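## Task

Place every nut and bolt inside the bin labelled B and every stationery item inside the bin labelled R, leaving all other objects on the table. No item may stick out over a bin's rim, both bins must end up resting flat on the table, and everything must stay put without the robot holding it. Finish by opening the grippers and moving the arms away.

## Robot and tools

Robot: two arms, left_arm and right_arm, each with five joints (waist, shoulder, elbow, wrist pitch, wrist roll) and a parallel gripper. Because the waist turns the arm and the next three joints bend in a single plane, the fingers can only point within the vertical plane through the arm's base axis and the gripper position; they cannot tilt sideways out of it. Joint ranges (rad): waist -6.283 to 6.283, shoulder -2.059 to 2.094, elbow -3.927 to 0.192, wrist pitch -1.693 to 3.142, wrist roll -6.283 to 6.283. Load limits (N m): waist 44.5, shoulder 44.5, elbow 26.7, wrist pitch 17.8, wrist roll 17.8; a carried object adds to these.

Frame: one scene frame for everything. Origin on the table surface midway between the arms, +x out over the table, +z up, left_arm on the +y side. The names left/right do not match image sides. Gripper fingers point along the gripper's +z and close along its y. The reported end_effector_position is the spot between the pads when closed, about 2 cm short of the fingertips; closing pushes the tips about 10 mm further out. Reported positions may be slightly off, worse at long reach.

Row format (used by both execute_actions and move): 16 numbers, always both arms even if one is idle. First left_arm: x, y, z (metres, absolute target position of its end_effector_position), qw, qx, qy, qz (absolute target orientation, w first), opening; then the same eight for right_arm. Opening runs from -1 (closed) to +1 (fully open, 0.084 m). These are absolute poses in the scene frame, not offsets.

execute_actions(actions): a list of actions; each action is a list of up to 15 rows, one row per 1/30 s control step; if fewer than 15 rows are given, the last row repeats to fill 15 steps. An empty list just returns state and images. An action is rejected for both arms if any target lies more than 0.6 m from that gripper's current position along any of the gripper's own axes; if the first action is malformed or fails that test against the latest reported state, nothing runs. Results include step readings of end_effector_position, with HELD marking steps where an arm's command was restrained.

move(target, speed, blocking): target is one 16-number row as above. Each gripper travels in a straight line to its pose, both finishing together, over 0.5 to 10 s (cut off at 10 s). speed is path top speed in m/s, 0.002 to 0.5, default 0.25; rotation capped at twice that in rad/s. Opening is applied at the start. Paths ignore obstacles and the other arm, and grippers may lag, drift or overshoot speed, notably near full stretch. Tilted grippers on straight paths often end held or off_target. The extra move: line reports the ending (done, off_target, moving, held, fault) and limits (paced = pose clipped; held = some steps blocked, after which the arm may jump fast), plus each gripper's distance from its pose. blocking=false returns after 0.5 s while motion continues; use wait(0) to poll, and wait or stop before sending new rows or moves.

wait(seconds): 0 to 10; arms keep their last command, a running move continues, returns early if it ends. stop(): brakes a running move (needs room; fingers keep moving). zoom_image(camera, region): region [x0, y0, x1, y1] in pixels of cam_head_left, cam_head_right, cam_left_wrist or cam_right_wrist (all 672x504), at most 504x504. finished_scene(scene): ends the current scene with its number; irreversible; reply then reveals the next task.

Controller behaviour: every step the commanded pose is clamped to within 70 mm and 16 degrees of the measured pose, so distant targets take several actions and may end short or rotated; always check the reported pose and resend what remains. Joints are limited to 3.14 rad/s. Elbows never fully straighten. Hand target lines show where each arm is being driven. A pose unreachable line means the clearance check altered or blocked that arm's command. To keep an arm still, resend its exact last reported position, quaternion and desired opening every call.

Gripping: grip_measured is the actual opening on the command scale. To hold something, command an opening well under grip_measured; lower squeezes harder (about 24 N per pad max for items up to ~6 cm). Sending grip_measured itself gives a light hold that weakens with width. Very fast closing can spike force. Objects may be briefly tugged or nudged by disturbances.

Results: state line per arm with pose and velocities, joint positions and torques (torques have offsets and noise, nonzero even in free air), camera images in the listed order with calibration changes noted, MOTOR HOT from 65 °C, OVER-TEMPERATURE FAULT at 80 °C (arm braked until cool). A TORQUE FAULT makes the arm back off a joint, freeze 10 s and skip the rest of the call.

Avoid: knocking or placing anything off the table, dropping or slamming items, pressing hard into objects or the table (faster contact and deeper overshoot push harder), arms colliding, long loaded holds, leaving items overhanging a bin wall or tipping a bin. Release and withdraw both grippers before ending.

Each tool is called by a JSON object that holds its "method" and its "body", one argument or row to a line.

## Session

{"method": "execute_actions", "body": {
  "actions": []
}}

Scene clock: 0.00 s.
left_arm: end_effector_position=(+0.1721, +0.1597, +0.3353) grip_measured=+1.00 end_effector_quat_wxyz=(-0.160, +0.976, +0.116, -0.089) end_effector_velocity=(-0.000, -0.000, -0.000) end_effector_angular_velocity=(+0.002, +0.001, -0.001) | right_arm: end_effector_position=(+0.4525, -0.6271, +0.3600) grip_measured=+1.00 end_effector_quat_wxyz=(-0.020, +0.758, -0.629, +0.169) end_effector_velocity=(+0.000, +0.000, -0.000) end_effector_angular_velocity=(+0.000, +0.000, +0.001)
Joint positions: left_arm=[-1.152 -0.266 -1.201  1.836 -1.183  0.084] | right_arm=[-0.567 -0.001 -1.403  1.062  0.809  0.084]
Joint velocities: left_arm=[-0.001  0.002 -0.     0.001  0.     0.   ] | right_arm=[ 0.001 -0.     0.     0.     0.    -0.   ]
Joint torques (N m, as the arm reports them, + toward a larger angle): no reading
Motor temperatures (°C, as the motors report them): left_arm=[32 33 33 32 31] | right_arm=[32 30 33 32 31]
Hand target (left_arm): +0.172, +0.160, +0.335; -0.160, +0.976, +0.116, -0.089
Hand target (right_arm): +0.452, -0.627, +0.360; -0.020, +0.758, -0.629, +0.169

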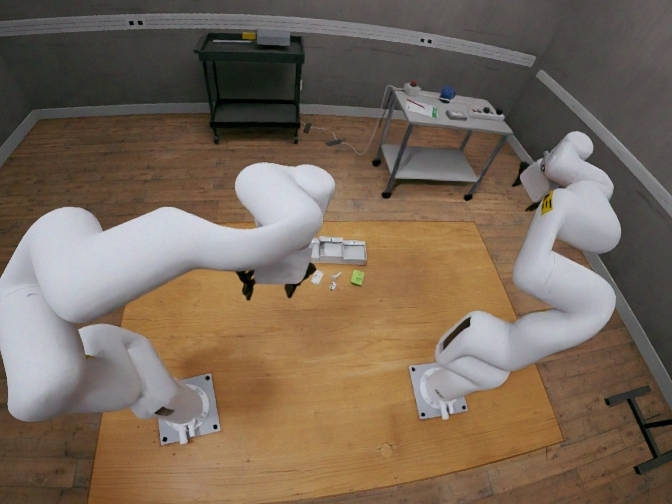

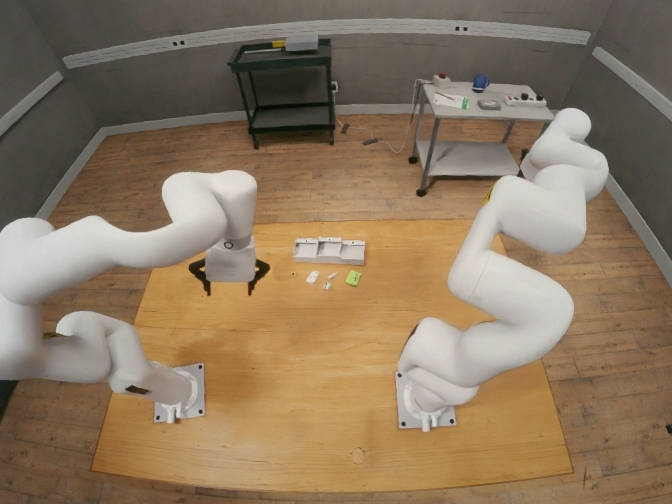

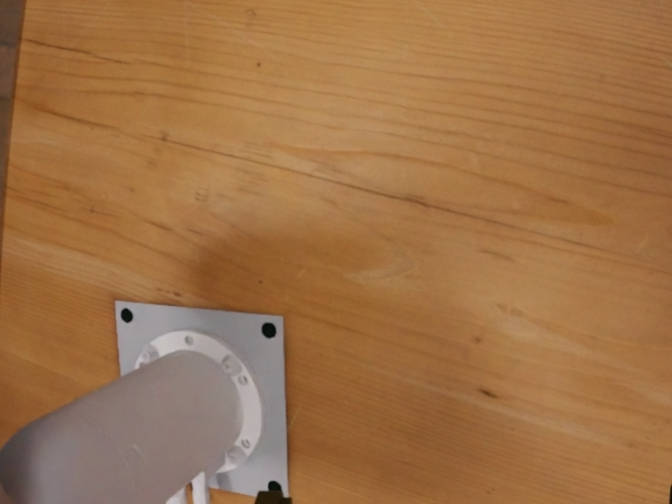

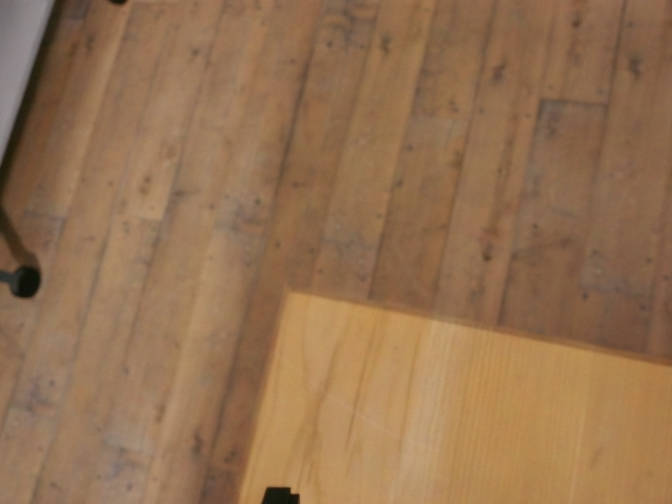

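{"method": "zoom_image", "body": {
  "camera": "cam_head_right",
  "region": [270, 220, 390, 310]
}}

{"method": "zoom_image", "body": {
  "camera": "cam_head_left",
  "region": [280, 220, 400, 310]
}}

Region (270, 220, 390, 310) of cam_head_right's 672x504 image, scaled by 4.200, with more detail than that image has; it fills the top 378 rows of this view, and the rest is white.

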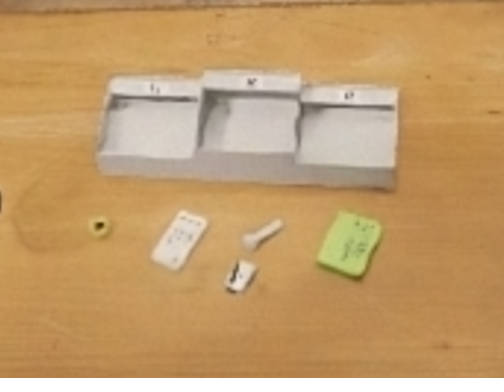

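Region (280, 220, 400, 310) of cam_head_left's 672x504 image, scaled by 4.200, with more detail than that image has; it fills the top 378 rows of this view, and the rest is white.

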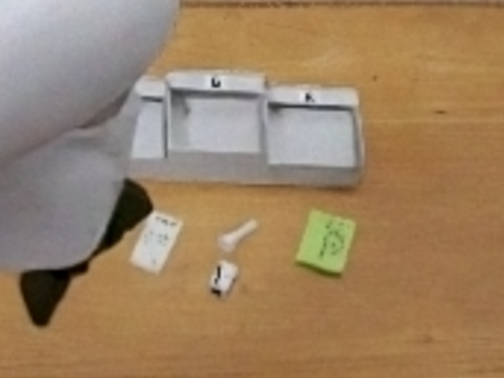

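{"method": "move", "body": {
  "target": [0.2,0.36,0.33,0,1,0,0,1, 0.36,-0.01,0.25,0,1,0,0,1],
  "speed": 0.4
}}

action 0: the call puts the target (right_arm/x, right_arm/y, right_arm/z) 0.632 m from right_arm's end_effector_position in the last result along the gripper's own x axis as it stood there; a target may be at most 0.6 m away along each of those axes, so nothing of the call was run and nothing moved. Command a nearer target, and go on from there in a later call.

{"method": "move", "body": {
  "target": [0.2,0.36,0.33,0,1,0,0,1, 0.36,-0.06,0.25,0,1,0,0,1],
  "speed": 0.4
}}

Scene clock: 3.90 s.
left_arm: end_effector_position=(+0.1998, +0.3600, +0.3299) grip_measured=+1.00 end_effector_quat_wxyz=(-0.000, +1.000, +0.000, -0.000) end_effector_velocity=(+0.000, +0.000, +0.000) end_effector_angular_velocity=(-0.000, -0.000, +0.001) | right_arm: end_effector_position=(+0.3601, -0.0599, +0.2503) grip_measured=+1.00 end_effector_quat_wxyz=(+0.000, +1.000, -0.000, -0.001) end_effector_velocity=(+0.000, +0.003, -0.001) end_effector_angular_velocity=(-0.002, +0.003, +0.003)
Joint positions: left_arm=[-0.434 -0.946 -0.705  1.651 -0.229  0.084] | right_arm=[ 0.616 -0.06  -1.139  1.201  0.608  0.084]
Joint velocities: left_arm=[ 0.002 -0.     0.    -0.     0.001  0.   ] | right_arm=[ 0.005  0.009 -0.008  0.002  0.003 -0.   ]
Joint torques (N m, as the arm reports them, + toward a larger angle): left_arm=[  0.63  -1.3  -10.7   -2.24  -0.36] | right_arm=[  1.73 -16.92 -10.31  -1.54   0.17]
Motor temperatures (°C, as the motors report them): left_arm=[32 33 33 32 31] | right_arm=[32 30 33 32 31]
Hand target (left_arm): +0.200, +0.360, +0.330; -0.000, +1.000, +0.000, -0.000
Hand target (right_arm): +0.360, -0.060, +0.250; +0.001, +1.000, -0.000, -0.001
Off the commanded pose (left_arm): 0.000 m, 0 deg.
Off the commanded pose (right_arm): 0.000 m, 0 deg.
move: done; limits=paced
camera_calibration (this result's frames):
cam_left_wrist: T_world_to_cam=[[-0.0108273, -0.999424, -0.0321576, 0.406189], [-0.999764, 0.0102139, 0.0191784, 0.247566], [-0.0188389, 0.0323577, -0.999299, 0.454641], [0, 0, 0, 1]] pos_world=[0.260471, 0.388716, 0.462637]
cam_right_wrist: T_world_to_cam=[[0.0136629, -0.999592, -0.0251004, -0.0213699], [-0.999821, -0.0139854, 0.0127182, 0.424444], [-0.013064, 0.0249222, -0.999604, 0.388634], [0, 0, 0, 1]] pos_world=[0.429738, -0.0251107, 0.382546]

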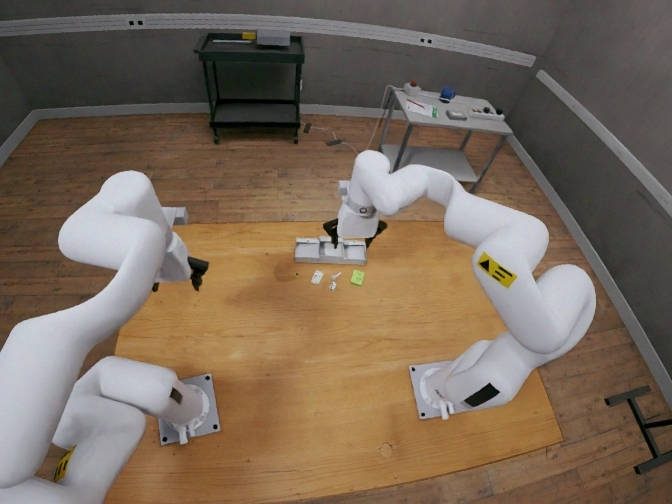

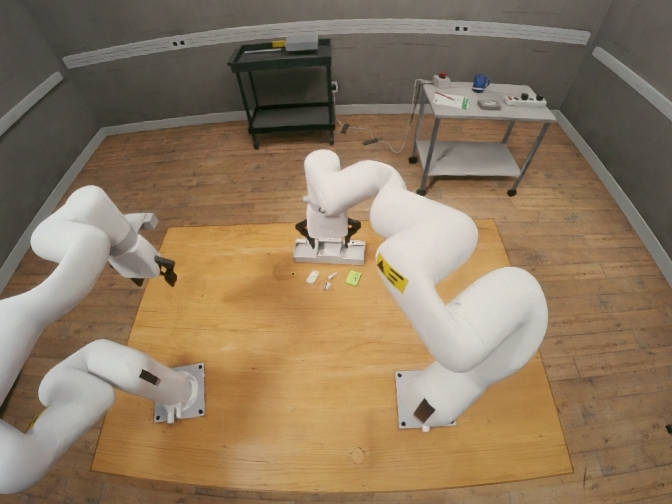

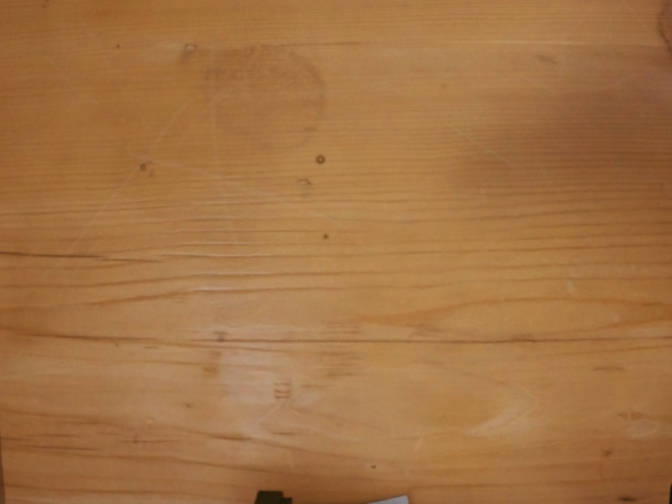

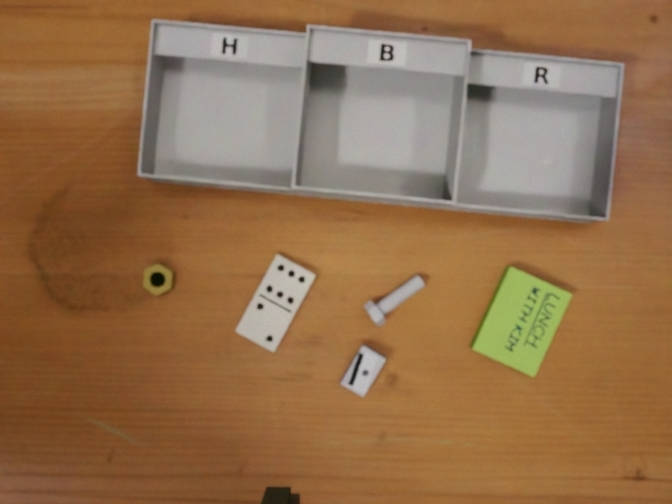

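{"method": "zoom_image", "body": {
  "camera": "cam_right_wrist",
  "region": [300, 250, 480, 420]
}}

Region (300, 250, 480, 420) of cam_right_wrist's 672x504 image, scaled by 2.800, with more detail than that image has.

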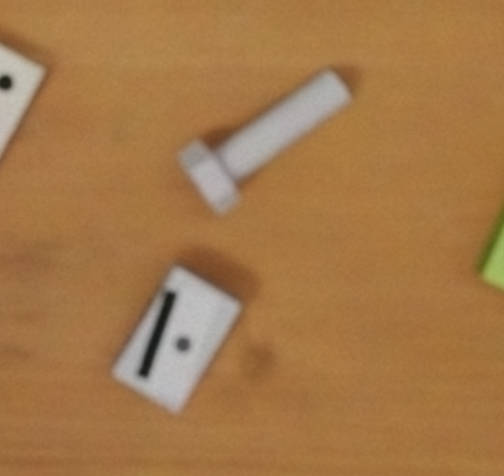

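{"method": "move", "body": {
  "target": [0.2,0.36,0.33,0,1,0,0,1, 0.400,-0.053,0.06,0,0.883,-0.469,0,-0.3],
  "speed": 0.25
}}

{"method": "zoom_image", "body": {
  "camera": "cam_head_left",
  "region": [280, 200, 440, 320]
}}

Scene clock: 7.43 s.
left_arm: end_effector_position=(+0.2000, +0.3600, +0.3300) grip_measured=+1.00 end_effector_quat_wxyz=(+0.000, +1.000, +0.000, -0.000) end_effector_velocity=(+0.000, +0.000, +0.000) end_effector_angular_velocity=(-0.001, -0.003, +0.001) | right_arm: end_effector_position=(+0.4000, -0.0530, +0.0601) grip_measured=-0.32 end_effector_quat_wxyz=(-0.000, +0.883, -0.468, +0.000) end_effector_velocity=(+0.000, -0.001, -0.004) end_effector_angular_velocity=(-0.002, +0.002, -0.013)
Joint positions: left_arm=[-0.434 -0.945 -0.705  1.65  -0.228  0.084] | right_arm=[ 0.582  0.313 -1.022  0.708  1.548  0.03 ]
Joint velocities: left_arm=[ 0.    -0.002  0.    -0.001 -0.001 -0.   ] | right_arm=[-0.001  0.009  0.    -0.006  0.012  0.   ]
Joint torques (N m, as the arm reports them, + toward a larger angle): left_arm=[  0.31  -0.98 -10.82  -2.23  -0.25] | right_arm=[  2.07 -20.7   -8.47  -1.52   0.28]
Motor temperatures (°C, as the motors report them): left_arm=[32 33 34 32 31] | right_arm=[32 30 34 32 31]
Hand target (left_arm): +0.200, +0.360, +0.330; +0.000, +1.000, +0.000, -0.000
Hand target (right_arm): +0.400, -0.053, +0.060; +0.000, +0.883, -0.469, +0.000
Off the commanded pose (left_arm): 0.000 m, 0 deg.
Off the commanded pose (right_arm): 0.000 m, 0 deg.
move: done
camera_calibration (this result's frames):
cam_left_wrist: T_world_to_cam=[[-0.0109968, -0.999424, -0.0320992, 0.406211], [-0.999767, 0.0103931, 0.0189143, 0.247755], [-0.0185698, 0.0322997, -0.999306, 0.454729], [0, 0, 0, 1]] pos_world=[0.260609, 0.388715, 0.462766]
cam_right_wrist: T_world_to_cam=[[-0.819504, -0.572469, -0.0263149, 0.336234], [-0.572875, 0.819565, 0.0113002, 0.340368], [0.0150978, 0.0243357, -0.99959, 0.187619], [0, 0, 0, 1]] pos_world=[0.467701, -0.0910354, 0.192544]

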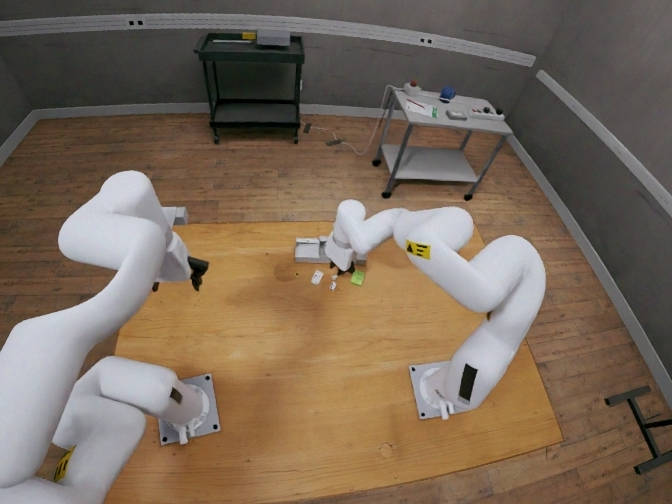

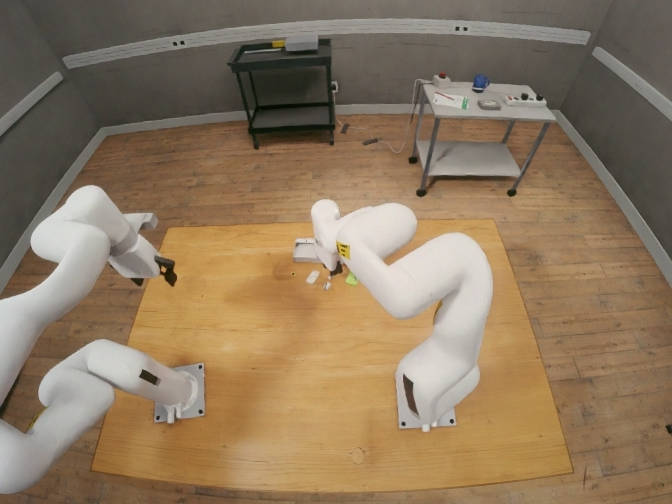

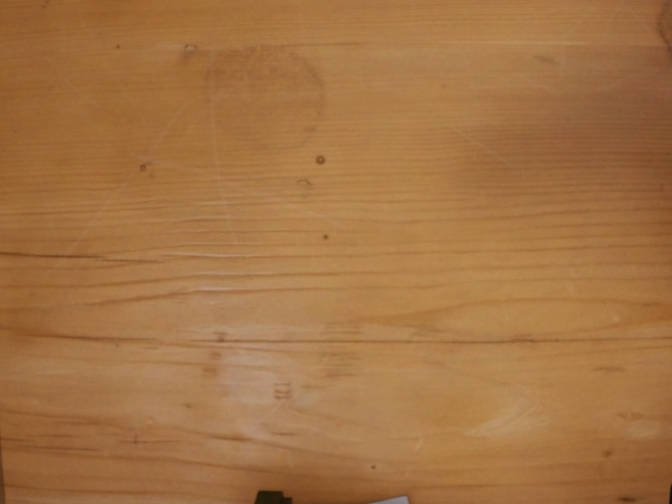

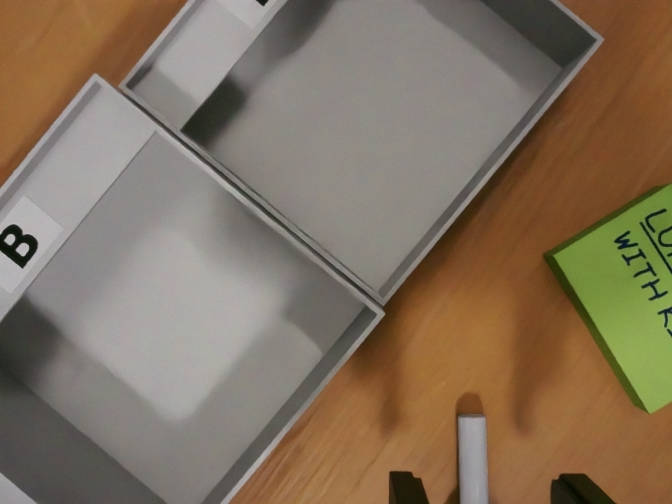

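Region (280, 200, 440, 320) of cam_head_left's 672x504 image, scaled by 3.150, with more detail than that image has; it fills the top 378 rows of this view, and the rest is white.

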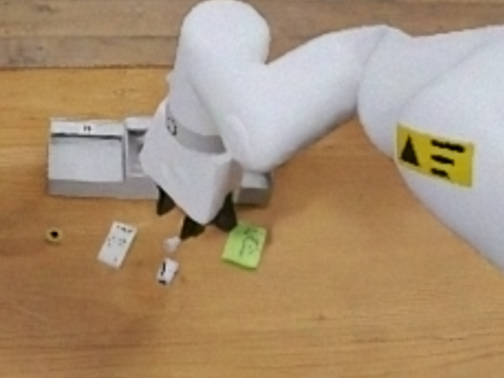

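{"method": "move", "body": {
  "target": [0.2,0.36,0.33,0,1,0,0,1, 0.4045,-0.0596,0.027,0,0.883,-0.469,0,-0.3],
  "speed": 0.06
}}

{"method": "zoom_image", "body": {
  "camera": "cam_head_left",
  "region": [310, 240, 390, 300]
}}

Scene clock: 8.77 s.
left_arm: end_effector_position=(+0.2000, +0.3600, +0.3300) grip_measured=+1.00 end_effector_quat_wxyz=(+0.000, +1.000, -0.000, -0.000) end_effector_velocity=(-0.000, -0.000, +0.000) end_effector_angular_velocity=(-0.000, -0.001, -0.000) | right_arm: end_effector_position=(+0.4045, -0.0595, +0.0274) grip_measured=-0.32 end_effector_quat_wxyz=(-0.000, +0.883, -0.469, +0.000) end_effector_velocity=(-0.000, -0.001, -0.004) end_effector_angular_velocity=(-0.001, +0.002, -0.000)
Joint positions: left_arm=[-0.434 -0.945 -0.705  1.65  -0.228  0.084] | right_arm=[ 0.566  0.386 -1.014  0.628  1.534  0.03 ]
Joint velocities: left_arm=[-0.    -0.001 -0.     0.    -0.     0.   ] | right_arm=[-0.001  0.008  0.001 -0.007 -0.001  0.   ]
Joint torques (N m, as the arm reports them, + toward a larger angle): left_arm=[  0.46  -0.9  -10.82  -2.22  -0.24] | right_arm=[  1.88 -20.42  -8.35  -1.19   0.25]
Motor temperatures (°C, as the motors report them): left_arm=[32 33 34 32 31] | right_arm=[32 30 34 32 31]
Hand target (left_arm): +0.200, +0.360, +0.330; +0.000, +1.000, +0.000, -0.000
Hand target (right_arm): +0.404, -0.060, +0.027; +0.000, +0.883, -0.469, +0.000
Off the commanded pose (left_arm): 0.000 m, 0 deg.
Off the commanded pose (right_arm): 0.000 m, 0 deg.
move: done
camera_calibration (this result's frames):
cam_left_wrist: T_world_to_cam=[[-0.0109971, -0.999424, -0.0320991, 0.406211], [-0.999767, 0.0103934, 0.018914, 0.247755], [-0.0185695, 0.0322996, -0.999306, 0.454729], [0, 0, 0, 1]] pos_world=[0.260609, 0.388714, 0.462766]
cam_right_wrist: T_world_to_cam=[[-0.820258, -0.571388, -0.0263224, 0.335695], [-0.571794, 0.820319, 0.011296, 0.348257], [0.0151384, 0.0243166, -0.99959, 0.15496], [0, 0, 0, 1]] pos_world=[0.472141, -0.097638, 0.159799]

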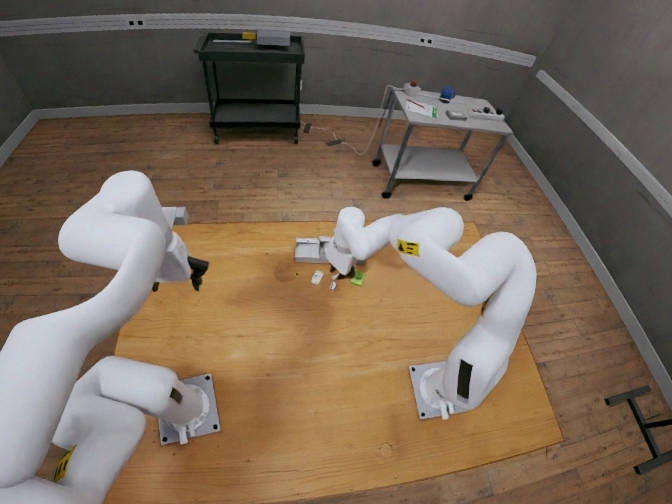

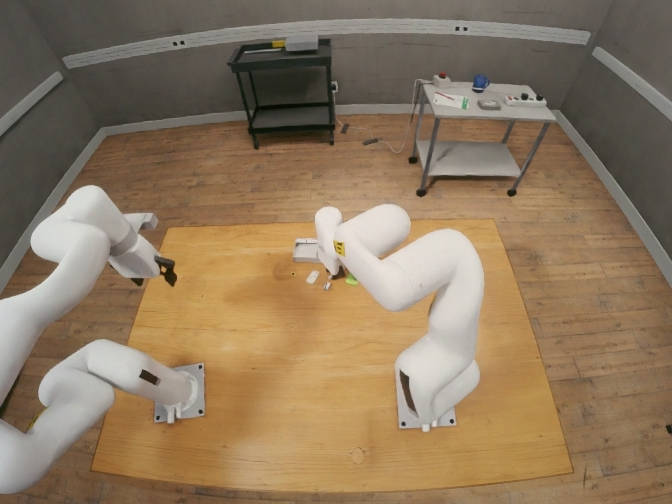

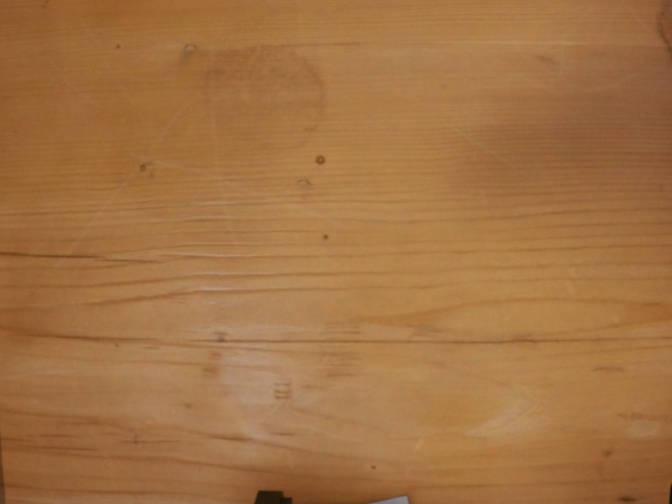

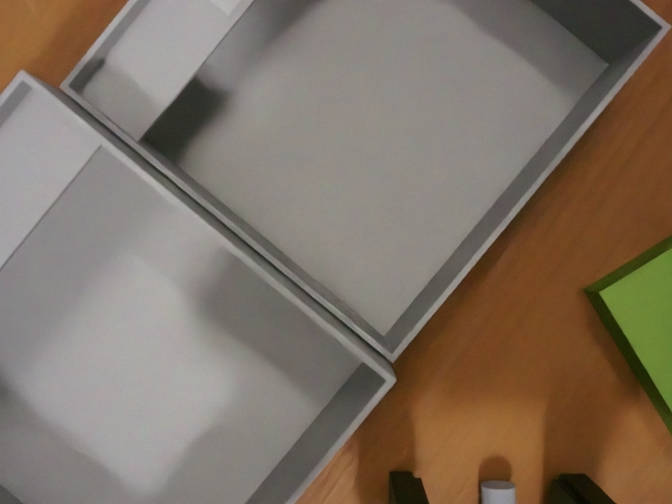

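Region (310, 240, 390, 300) of cam_head_left's 672x504 image, scaled by 6.300, with more detail than that image has; it fills the top 378 rows of this view, and the rest is white.

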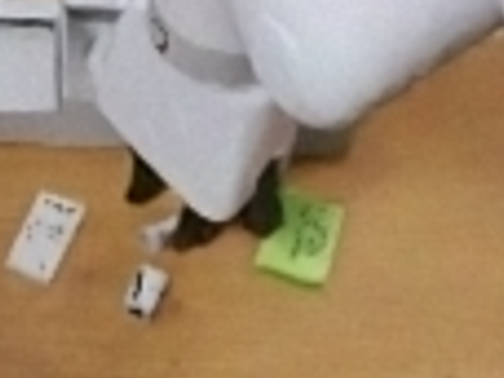

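{"method": "move", "body": {
  "target": [0.2,0.36,0.33,0,1,0,0,1, 0.4045,-0.0596,0.021,0,0.883,-0.469,0,-0.3],
  "speed": 0.02
}}

{"method": "move", "body": {
  "target": [0.2,0.36,0.33,0,1,0,0,1, 0.4045,-0.0596,0.021,0,0.883,-0.469,0,-1],
  "speed": 0.02
}}

Scene clock: 9.57 s.
left_arm: end_effector_position=(+0.2000, +0.3600, +0.3300) grip_measured=+1.00 end_effector_quat_wxyz=(+0.000, +1.000, -0.000, -0.000) end_effector_velocity=(-0.000, -0.000, +0.000) end_effector_angular_velocity=(-0.000, -0.001, -0.000) | right_arm: end_effector_position=(+0.4045, -0.0596, +0.0215) grip_measured=-0.32 end_effector_quat_wxyz=(-0.000, +0.883, -0.469, +0.000) end_effector_velocity=(+0.002, +0.001, -0.001) end_effector_angular_velocity=(+0.003, -0.004, -0.001)
Joint positions: left_arm=[-0.434 -0.945 -0.705  1.65  -0.228  0.084] | right_arm=[ 0.566  0.4   -1.014  0.614  1.533  0.03 ]
Joint velocities: left_arm=[-0.001 -0.002  0.     0.001 -0.    -0.   ] | right_arm=[-0.001  0.006 -0.004 -0.008  0.    -0.   ]
Joint torques (N m, as the arm reports them, + toward a larger angle): left_arm=[  0.65  -1.05 -10.77  -2.26  -0.33] | right_arm=[  2.32 -20.6   -7.7   -1.38   0.28]
Motor temperatures (°C, as the motors report them): left_arm=[32 33 34 32 31] | right_arm=[32 30 34 32 31]
Hand target (left_arm): +0.200, +0.360, +0.330; +0.000, +1.000, +0.000, -0.000
Hand target (right_arm): +0.404, -0.060, +0.021; +0.000, +0.883, -0.469, +0.000
Off the commanded pose (left_arm): 0.000 m, 0 deg.
Off the commanded pose (right_arm): 0.000 m, 0 deg.
move: done
camera_calibration (this result's frames):
cam_left_wrist: T_world_to_cam=[[-0.0109971, -0.999424, -0.0320992, 0.406211], [-0.999767, 0.0103934, 0.0189142, 0.247755], [-0.0185697, 0.0322997, -0.999306, 0.454729], [0, 0, 0, 1]] pos_world=[0.260609, 0.388714, 0.462766]
cam_right_wrist: T_world_to_cam=[[-0.820273, -0.571371, -0.0261985, 0.335546], [-0.571774, 0.820333, 0.0113023, 0.348398], [0.0150337, 0.0242506, -0.999593, 0.149068], [0, 0, 0, 1]] pos_world=[0.472203, -0.0976961, 0.15386]

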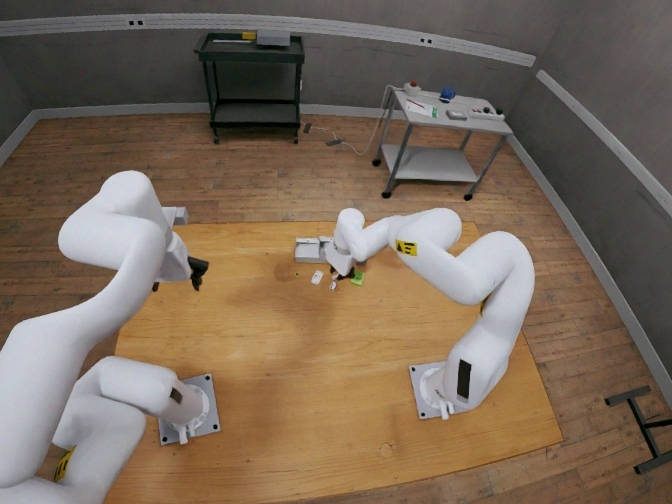

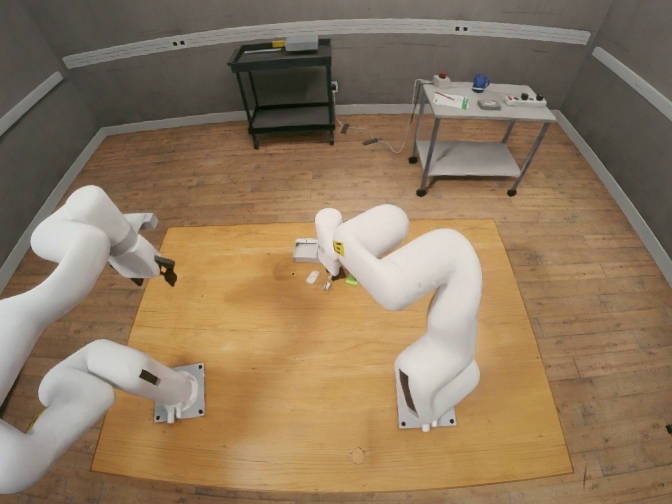

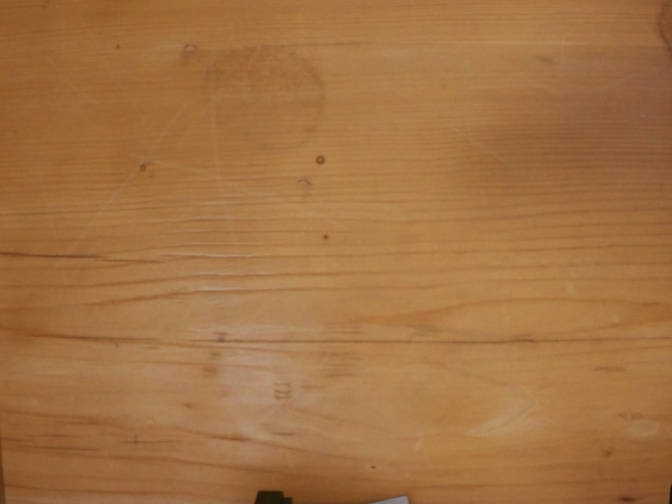

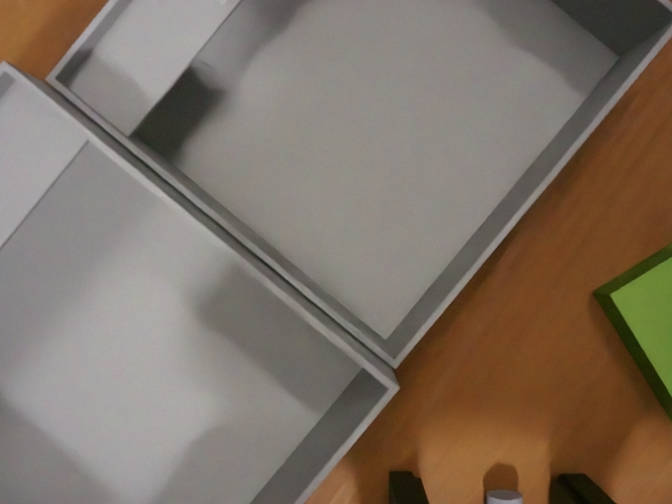

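Scene clock: 10.27 s.
left_arm: end_effector_position=(+0.2000, +0.3600, +0.3300) grip_measured=+1.00 end_effector_quat_wxyz=(+0.000, +1.000, -0.000, -0.000) end_effector_velocity=(-0.000, +0.000, +0.000) end_effector_angular_velocity=(-0.000, -0.002, +0.001) | right_arm: end_effector_position=(+0.4047, -0.0595, +0.0214) grip_measured=-0.85 end_effector_quat_wxyz=(-0.000, +0.883, -0.469, +0.000) end_effector_velocity=(-0.000, -0.000, -0.000) end_effector_angular_velocity=(-0.000, +0.000, -0.000)
Joint positions: left_arm=[-0.434 -0.945 -0.705  1.65  -0.228  0.084] | right_arm=[ 0.566  0.4   -1.014  0.613  1.533  0.007]
Joint velocities: left_arm=[ 0.001 -0.002 -0.     0.001  0.    -0.   ] | right_arm=[ 0.     0.     0.001 -0.     0.    -0.   ]
Joint torques (N m, as the arm reports them, + toward a larger angle): left_arm=[  0.5   -1.08 -10.82  -2.28  -0.32] | right_arm=[  2.44 -18.33  -7.2   -1.12   0.36]
Motor temperatures (°C, as the motors report them): left_arm=[32 33 34 32 31] | right_arm=[32 30 34 32 31]
Hand target (left_arm): +0.200, +0.360, +0.330; +0.000, +1.000, -0.000, -0.000
Hand target (right_arm): +0.404, -0.060, +0.021; +0.000, +0.883, -0.469, +0.000
Off the commanded pose (left_arm): 0.000 m, 0 deg.
Off the commanded pose (right_arm): 0.000 m, 0 deg.
move: done
camera_calibration (this result's frames):
cam_left_wrist: T_world_to_cam=[[-0.0109971, -0.999424, -0.0320992, 0.406211], [-0.999767, 0.0103934, 0.0189143, 0.247755], [-0.0185698, 0.0322997, -0.999306, 0.454729], [0, 0, 0, 1]] pos_world=[0.260609, 0.388714, 0.462766]
cam_right_wrist: T_world_to_cam=[[-0.820262, -0.571368, -0.0266248, 0.335705], [-0.57178, 0.820329, 0.0112802, 0.348411], [0.0153959, 0.0244763, -0.999582, 0.148828], [0, 0, 0, 1]] pos_world=[0.472289, -0.0976439, 0.153773]

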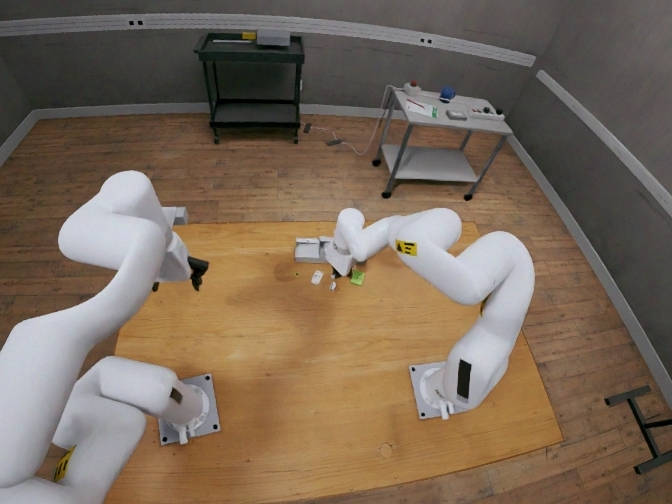

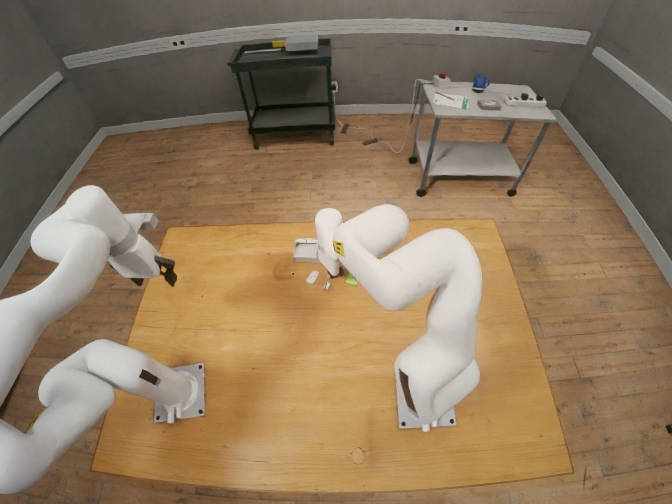

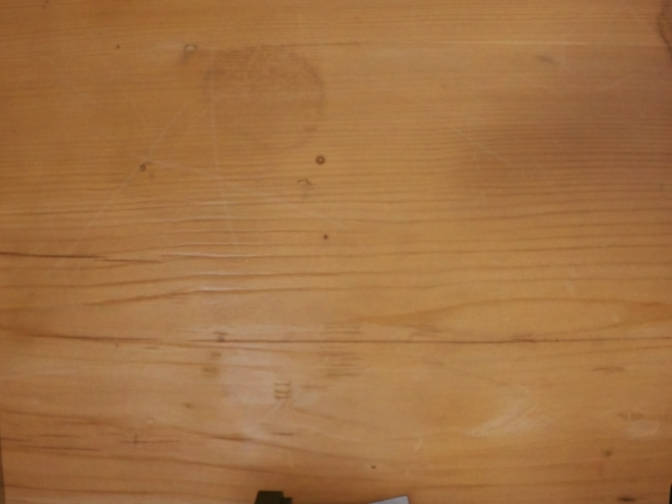

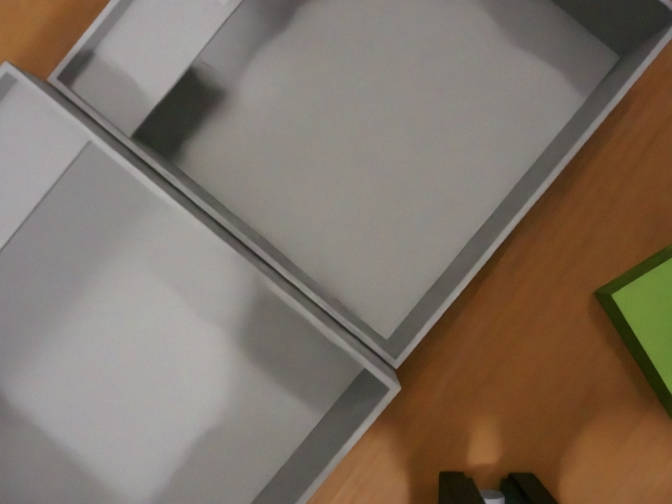

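{"method": "move", "body": {
  "target": [0.2,0.36,0.33,0,1,0,0,1, 0.415,-0.058,0.075,0,0.883,-0.469,0,-1],
  "speed": 0.15
}}

{"method": "move", "body": {
  "target": [0.2,0.36,0.33,0,1,0,0,1, 0.492,-0.043,0.075,0,0.883,-0.469,0,-1],
  "speed": 0.2
}}

Scene clock: 12.00 s.
left_arm: end_effector_position=(+0.2000, +0.3600, +0.3300) grip_measured=+1.00 end_effector_quat_wxyz=(+0.000, +1.000, +0.000, -0.000) end_effector_velocity=(+0.000, +0.000, -0.000) end_effector_angular_velocity=(-0.000, -0.000, -0.001) | right_arm: end_effector_position=(+0.4148, -0.0581, +0.0746) grip_measured=-0.85 end_effector_quat_wxyz=(+0.000, +0.883, -0.469, -0.000) end_effector_velocity=(+0.001, +0.000, +0.003) end_effector_angular_velocity=(+0.000, -0.001, -0.001)
Joint positions: left_arm=[-0.434 -0.945 -0.705  1.65  -0.228  0.084] | right_arm=[ 0.558  0.312 -1.072  0.759  1.525  0.007]
Joint velocities: left_arm=[ 0.    -0.     0.    -0.     0.001 -0.   ] | right_arm=[-0.001 -0.002 -0.006  0.007 -0.     0.   ]
Joint torques (N m, as the arm reports them, + toward a larger angle): left_arm=[  0.4   -1.12 -10.74  -2.16  -0.34] | right_arm=[  1.94 -20.76  -8.91  -1.47   0.19]
Motor temperatures (°C, as the motors report them): left_arm=[32 33 34 32 31] | right_arm=[32 30 34 32 31]
Hand target (left_arm): +0.200, +0.360, +0.330; +0.000, +1.000, -0.000, -0.000
Hand target (right_arm): +0.415, -0.058, +0.075; -0.000, +0.883, -0.469, +0.000
Off the commanded pose (left_arm): 0.000 m, 0 deg.
Off the commanded pose (right_arm): 0.000 m, 0 deg.
move: done
camera_calibration (this result's frames):
cam_left_wrist: T_world_to_cam=[[-0.0109968, -0.999424, -0.0320992, 0.406211], [-0.999767, 0.0103931, 0.0189143, 0.247755], [-0.0185698, 0.0322997, -0.999306, 0.454729], [0, 0, 0, 1]] pos_world=[0.260609, 0.388714, 0.462766]
cam_right_wrist: T_world_to_cam=[[-0.82028, -0.571384, -0.025702, 0.346209], [-0.571775, 0.820332, 0.011331, 0.352457], [0.0146098, 0.0239903, -0.999605, 0.202178], [0, 0, 0, 1]] pos_world=[0.48256, -0.0961635, 0.207003]

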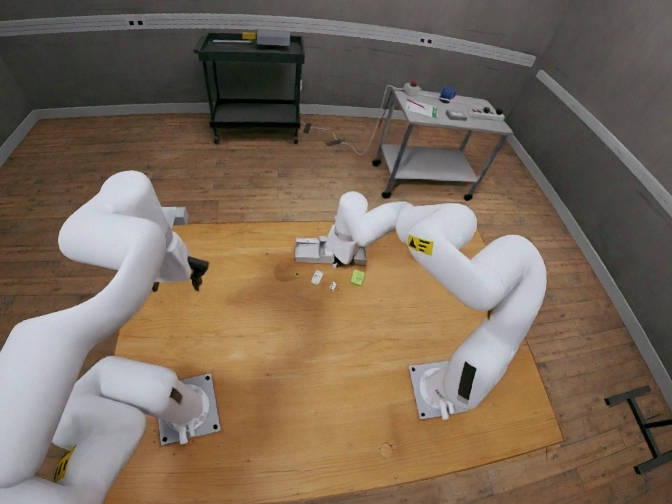

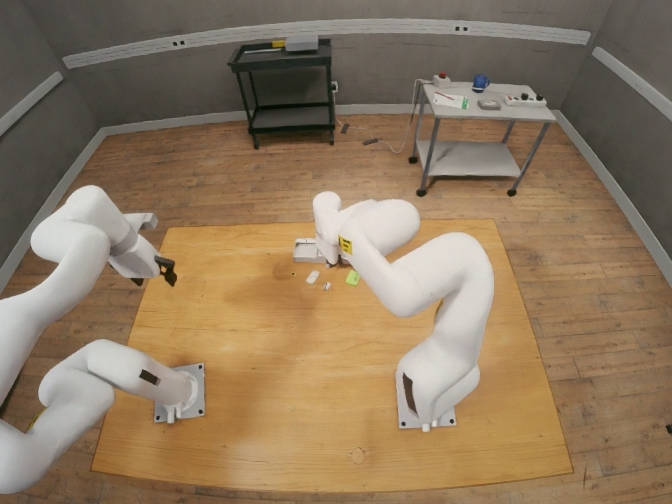

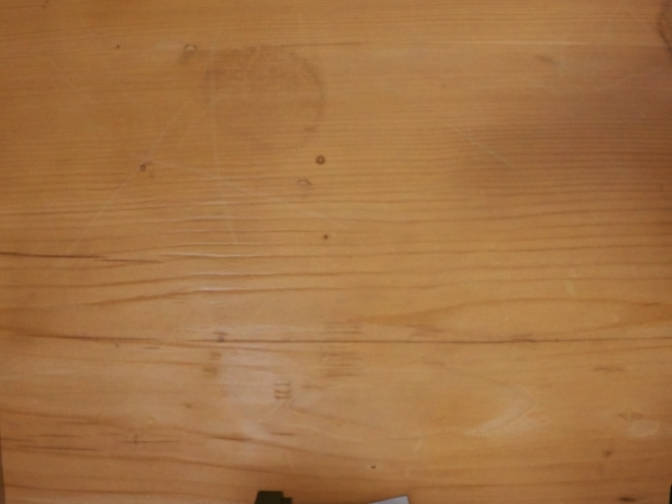

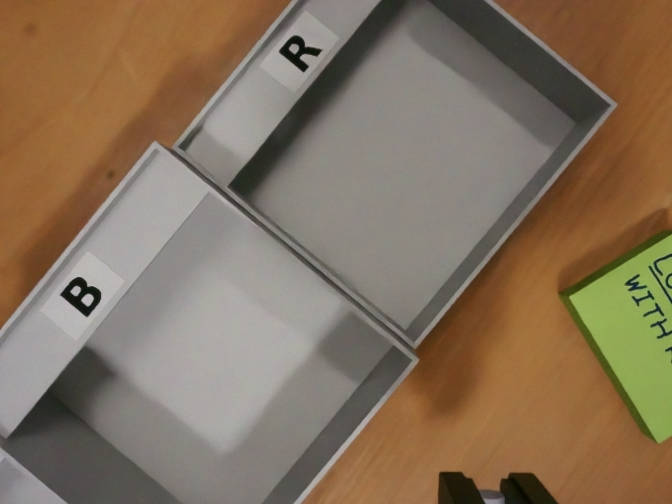

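Scene clock: 13.13 s.
left_arm: end_effector_position=(+0.2000, +0.3600, +0.3300) grip_measured=+1.00 end_effector_quat_wxyz=(+0.000, +1.000, -0.000, -0.000) end_effector_velocity=(+0.000, +0.001, +0.000) end_effector_angular_velocity=(-0.000, -0.000, +0.002) | right_arm: end_effector_position=(+0.4916, -0.0432, +0.0749) grip_measured=-0.85 end_effector_quat_wxyz=(-0.000, +0.883, -0.469, +0.000) end_effector_velocity=(+0.002, +0.001, -0.000) end_effector_angular_velocity=(-0.003, +0.005, -0.000)
Joint positions: left_arm=[-0.434 -0.945 -0.705  1.65  -0.228  0.084] | right_arm=[ 0.51   0.533 -1.413  0.879  1.478  0.007]
Joint velocities: left_arm=[ 0.002 -0.     0.     0.     0.     0.   ] | right_arm=[-0.001  0.012 -0.019  0.013 -0.001 -0.   ]
Joint torques (N m, as the arm reports them, + toward a larger angle): left_arm=[  0.52  -1.05 -10.74  -2.27  -0.18] | right_arm=[  1.96 -23.9   -9.15  -1.36   0.23]
Motor temperatures (°C, as the motors report them): left_arm=[32 33 34 32 31] | right_arm=[32 30 34 32 31]
Hand target (left_arm): +0.200, +0.360, +0.330; +0.000, +1.000, -0.000, -0.000
Hand target (right_arm): +0.492, -0.043, +0.075; -0.000, +0.883, -0.469, +0.000
Off the commanded pose (left_arm): 0.000 m, 0 deg.
Off the commanded pose (right_arm): 0.000 m, 0 deg.
move: done
camera_calibration (this result's frames):
cam_left_wrist: T_world_to_cam=[[-0.010997, -0.999424, -0.0320991, 0.406211], [-0.999767, 0.0103933, 0.0189141, 0.247755], [-0.0185696, 0.0322997, -0.999306, 0.454729], [0, 0, 0, 1]] pos_world=[0.260609, 0.388714, 0.462766]
cam_right_wrist: T_world_to_cam=[[-0.820234, -0.571407, -0.0266619, 0.417741], [-0.57182, 0.820302, 0.0112444, 0.384143], [0.0154457, 0.0244689, -0.999581, 0.200609], [0, 0, 0, 1]] pos_world=[0.559207, -0.0813217, 0.207343]

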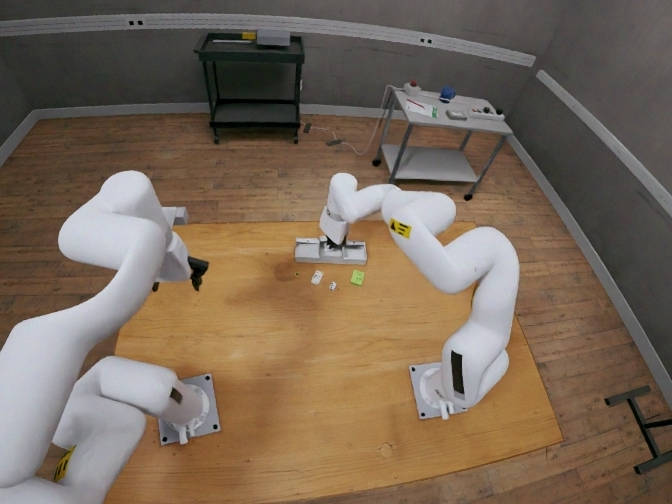

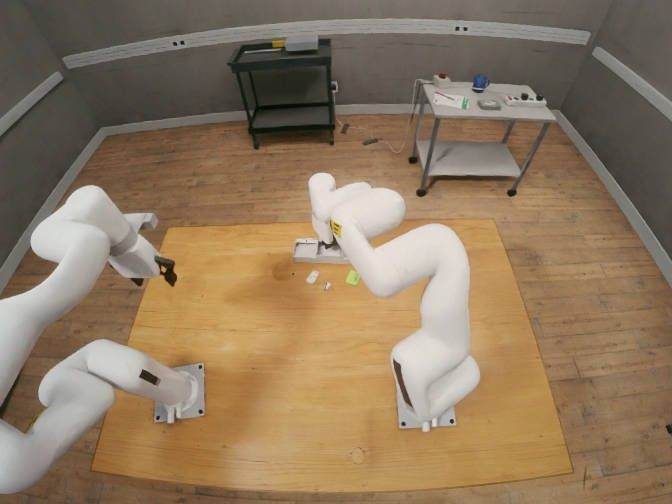

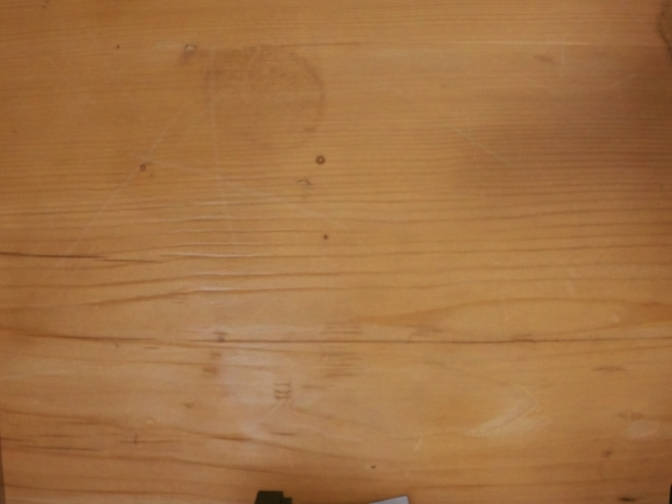

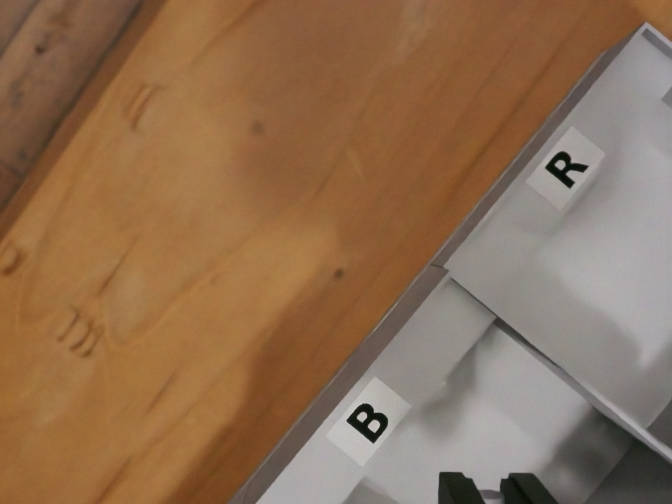

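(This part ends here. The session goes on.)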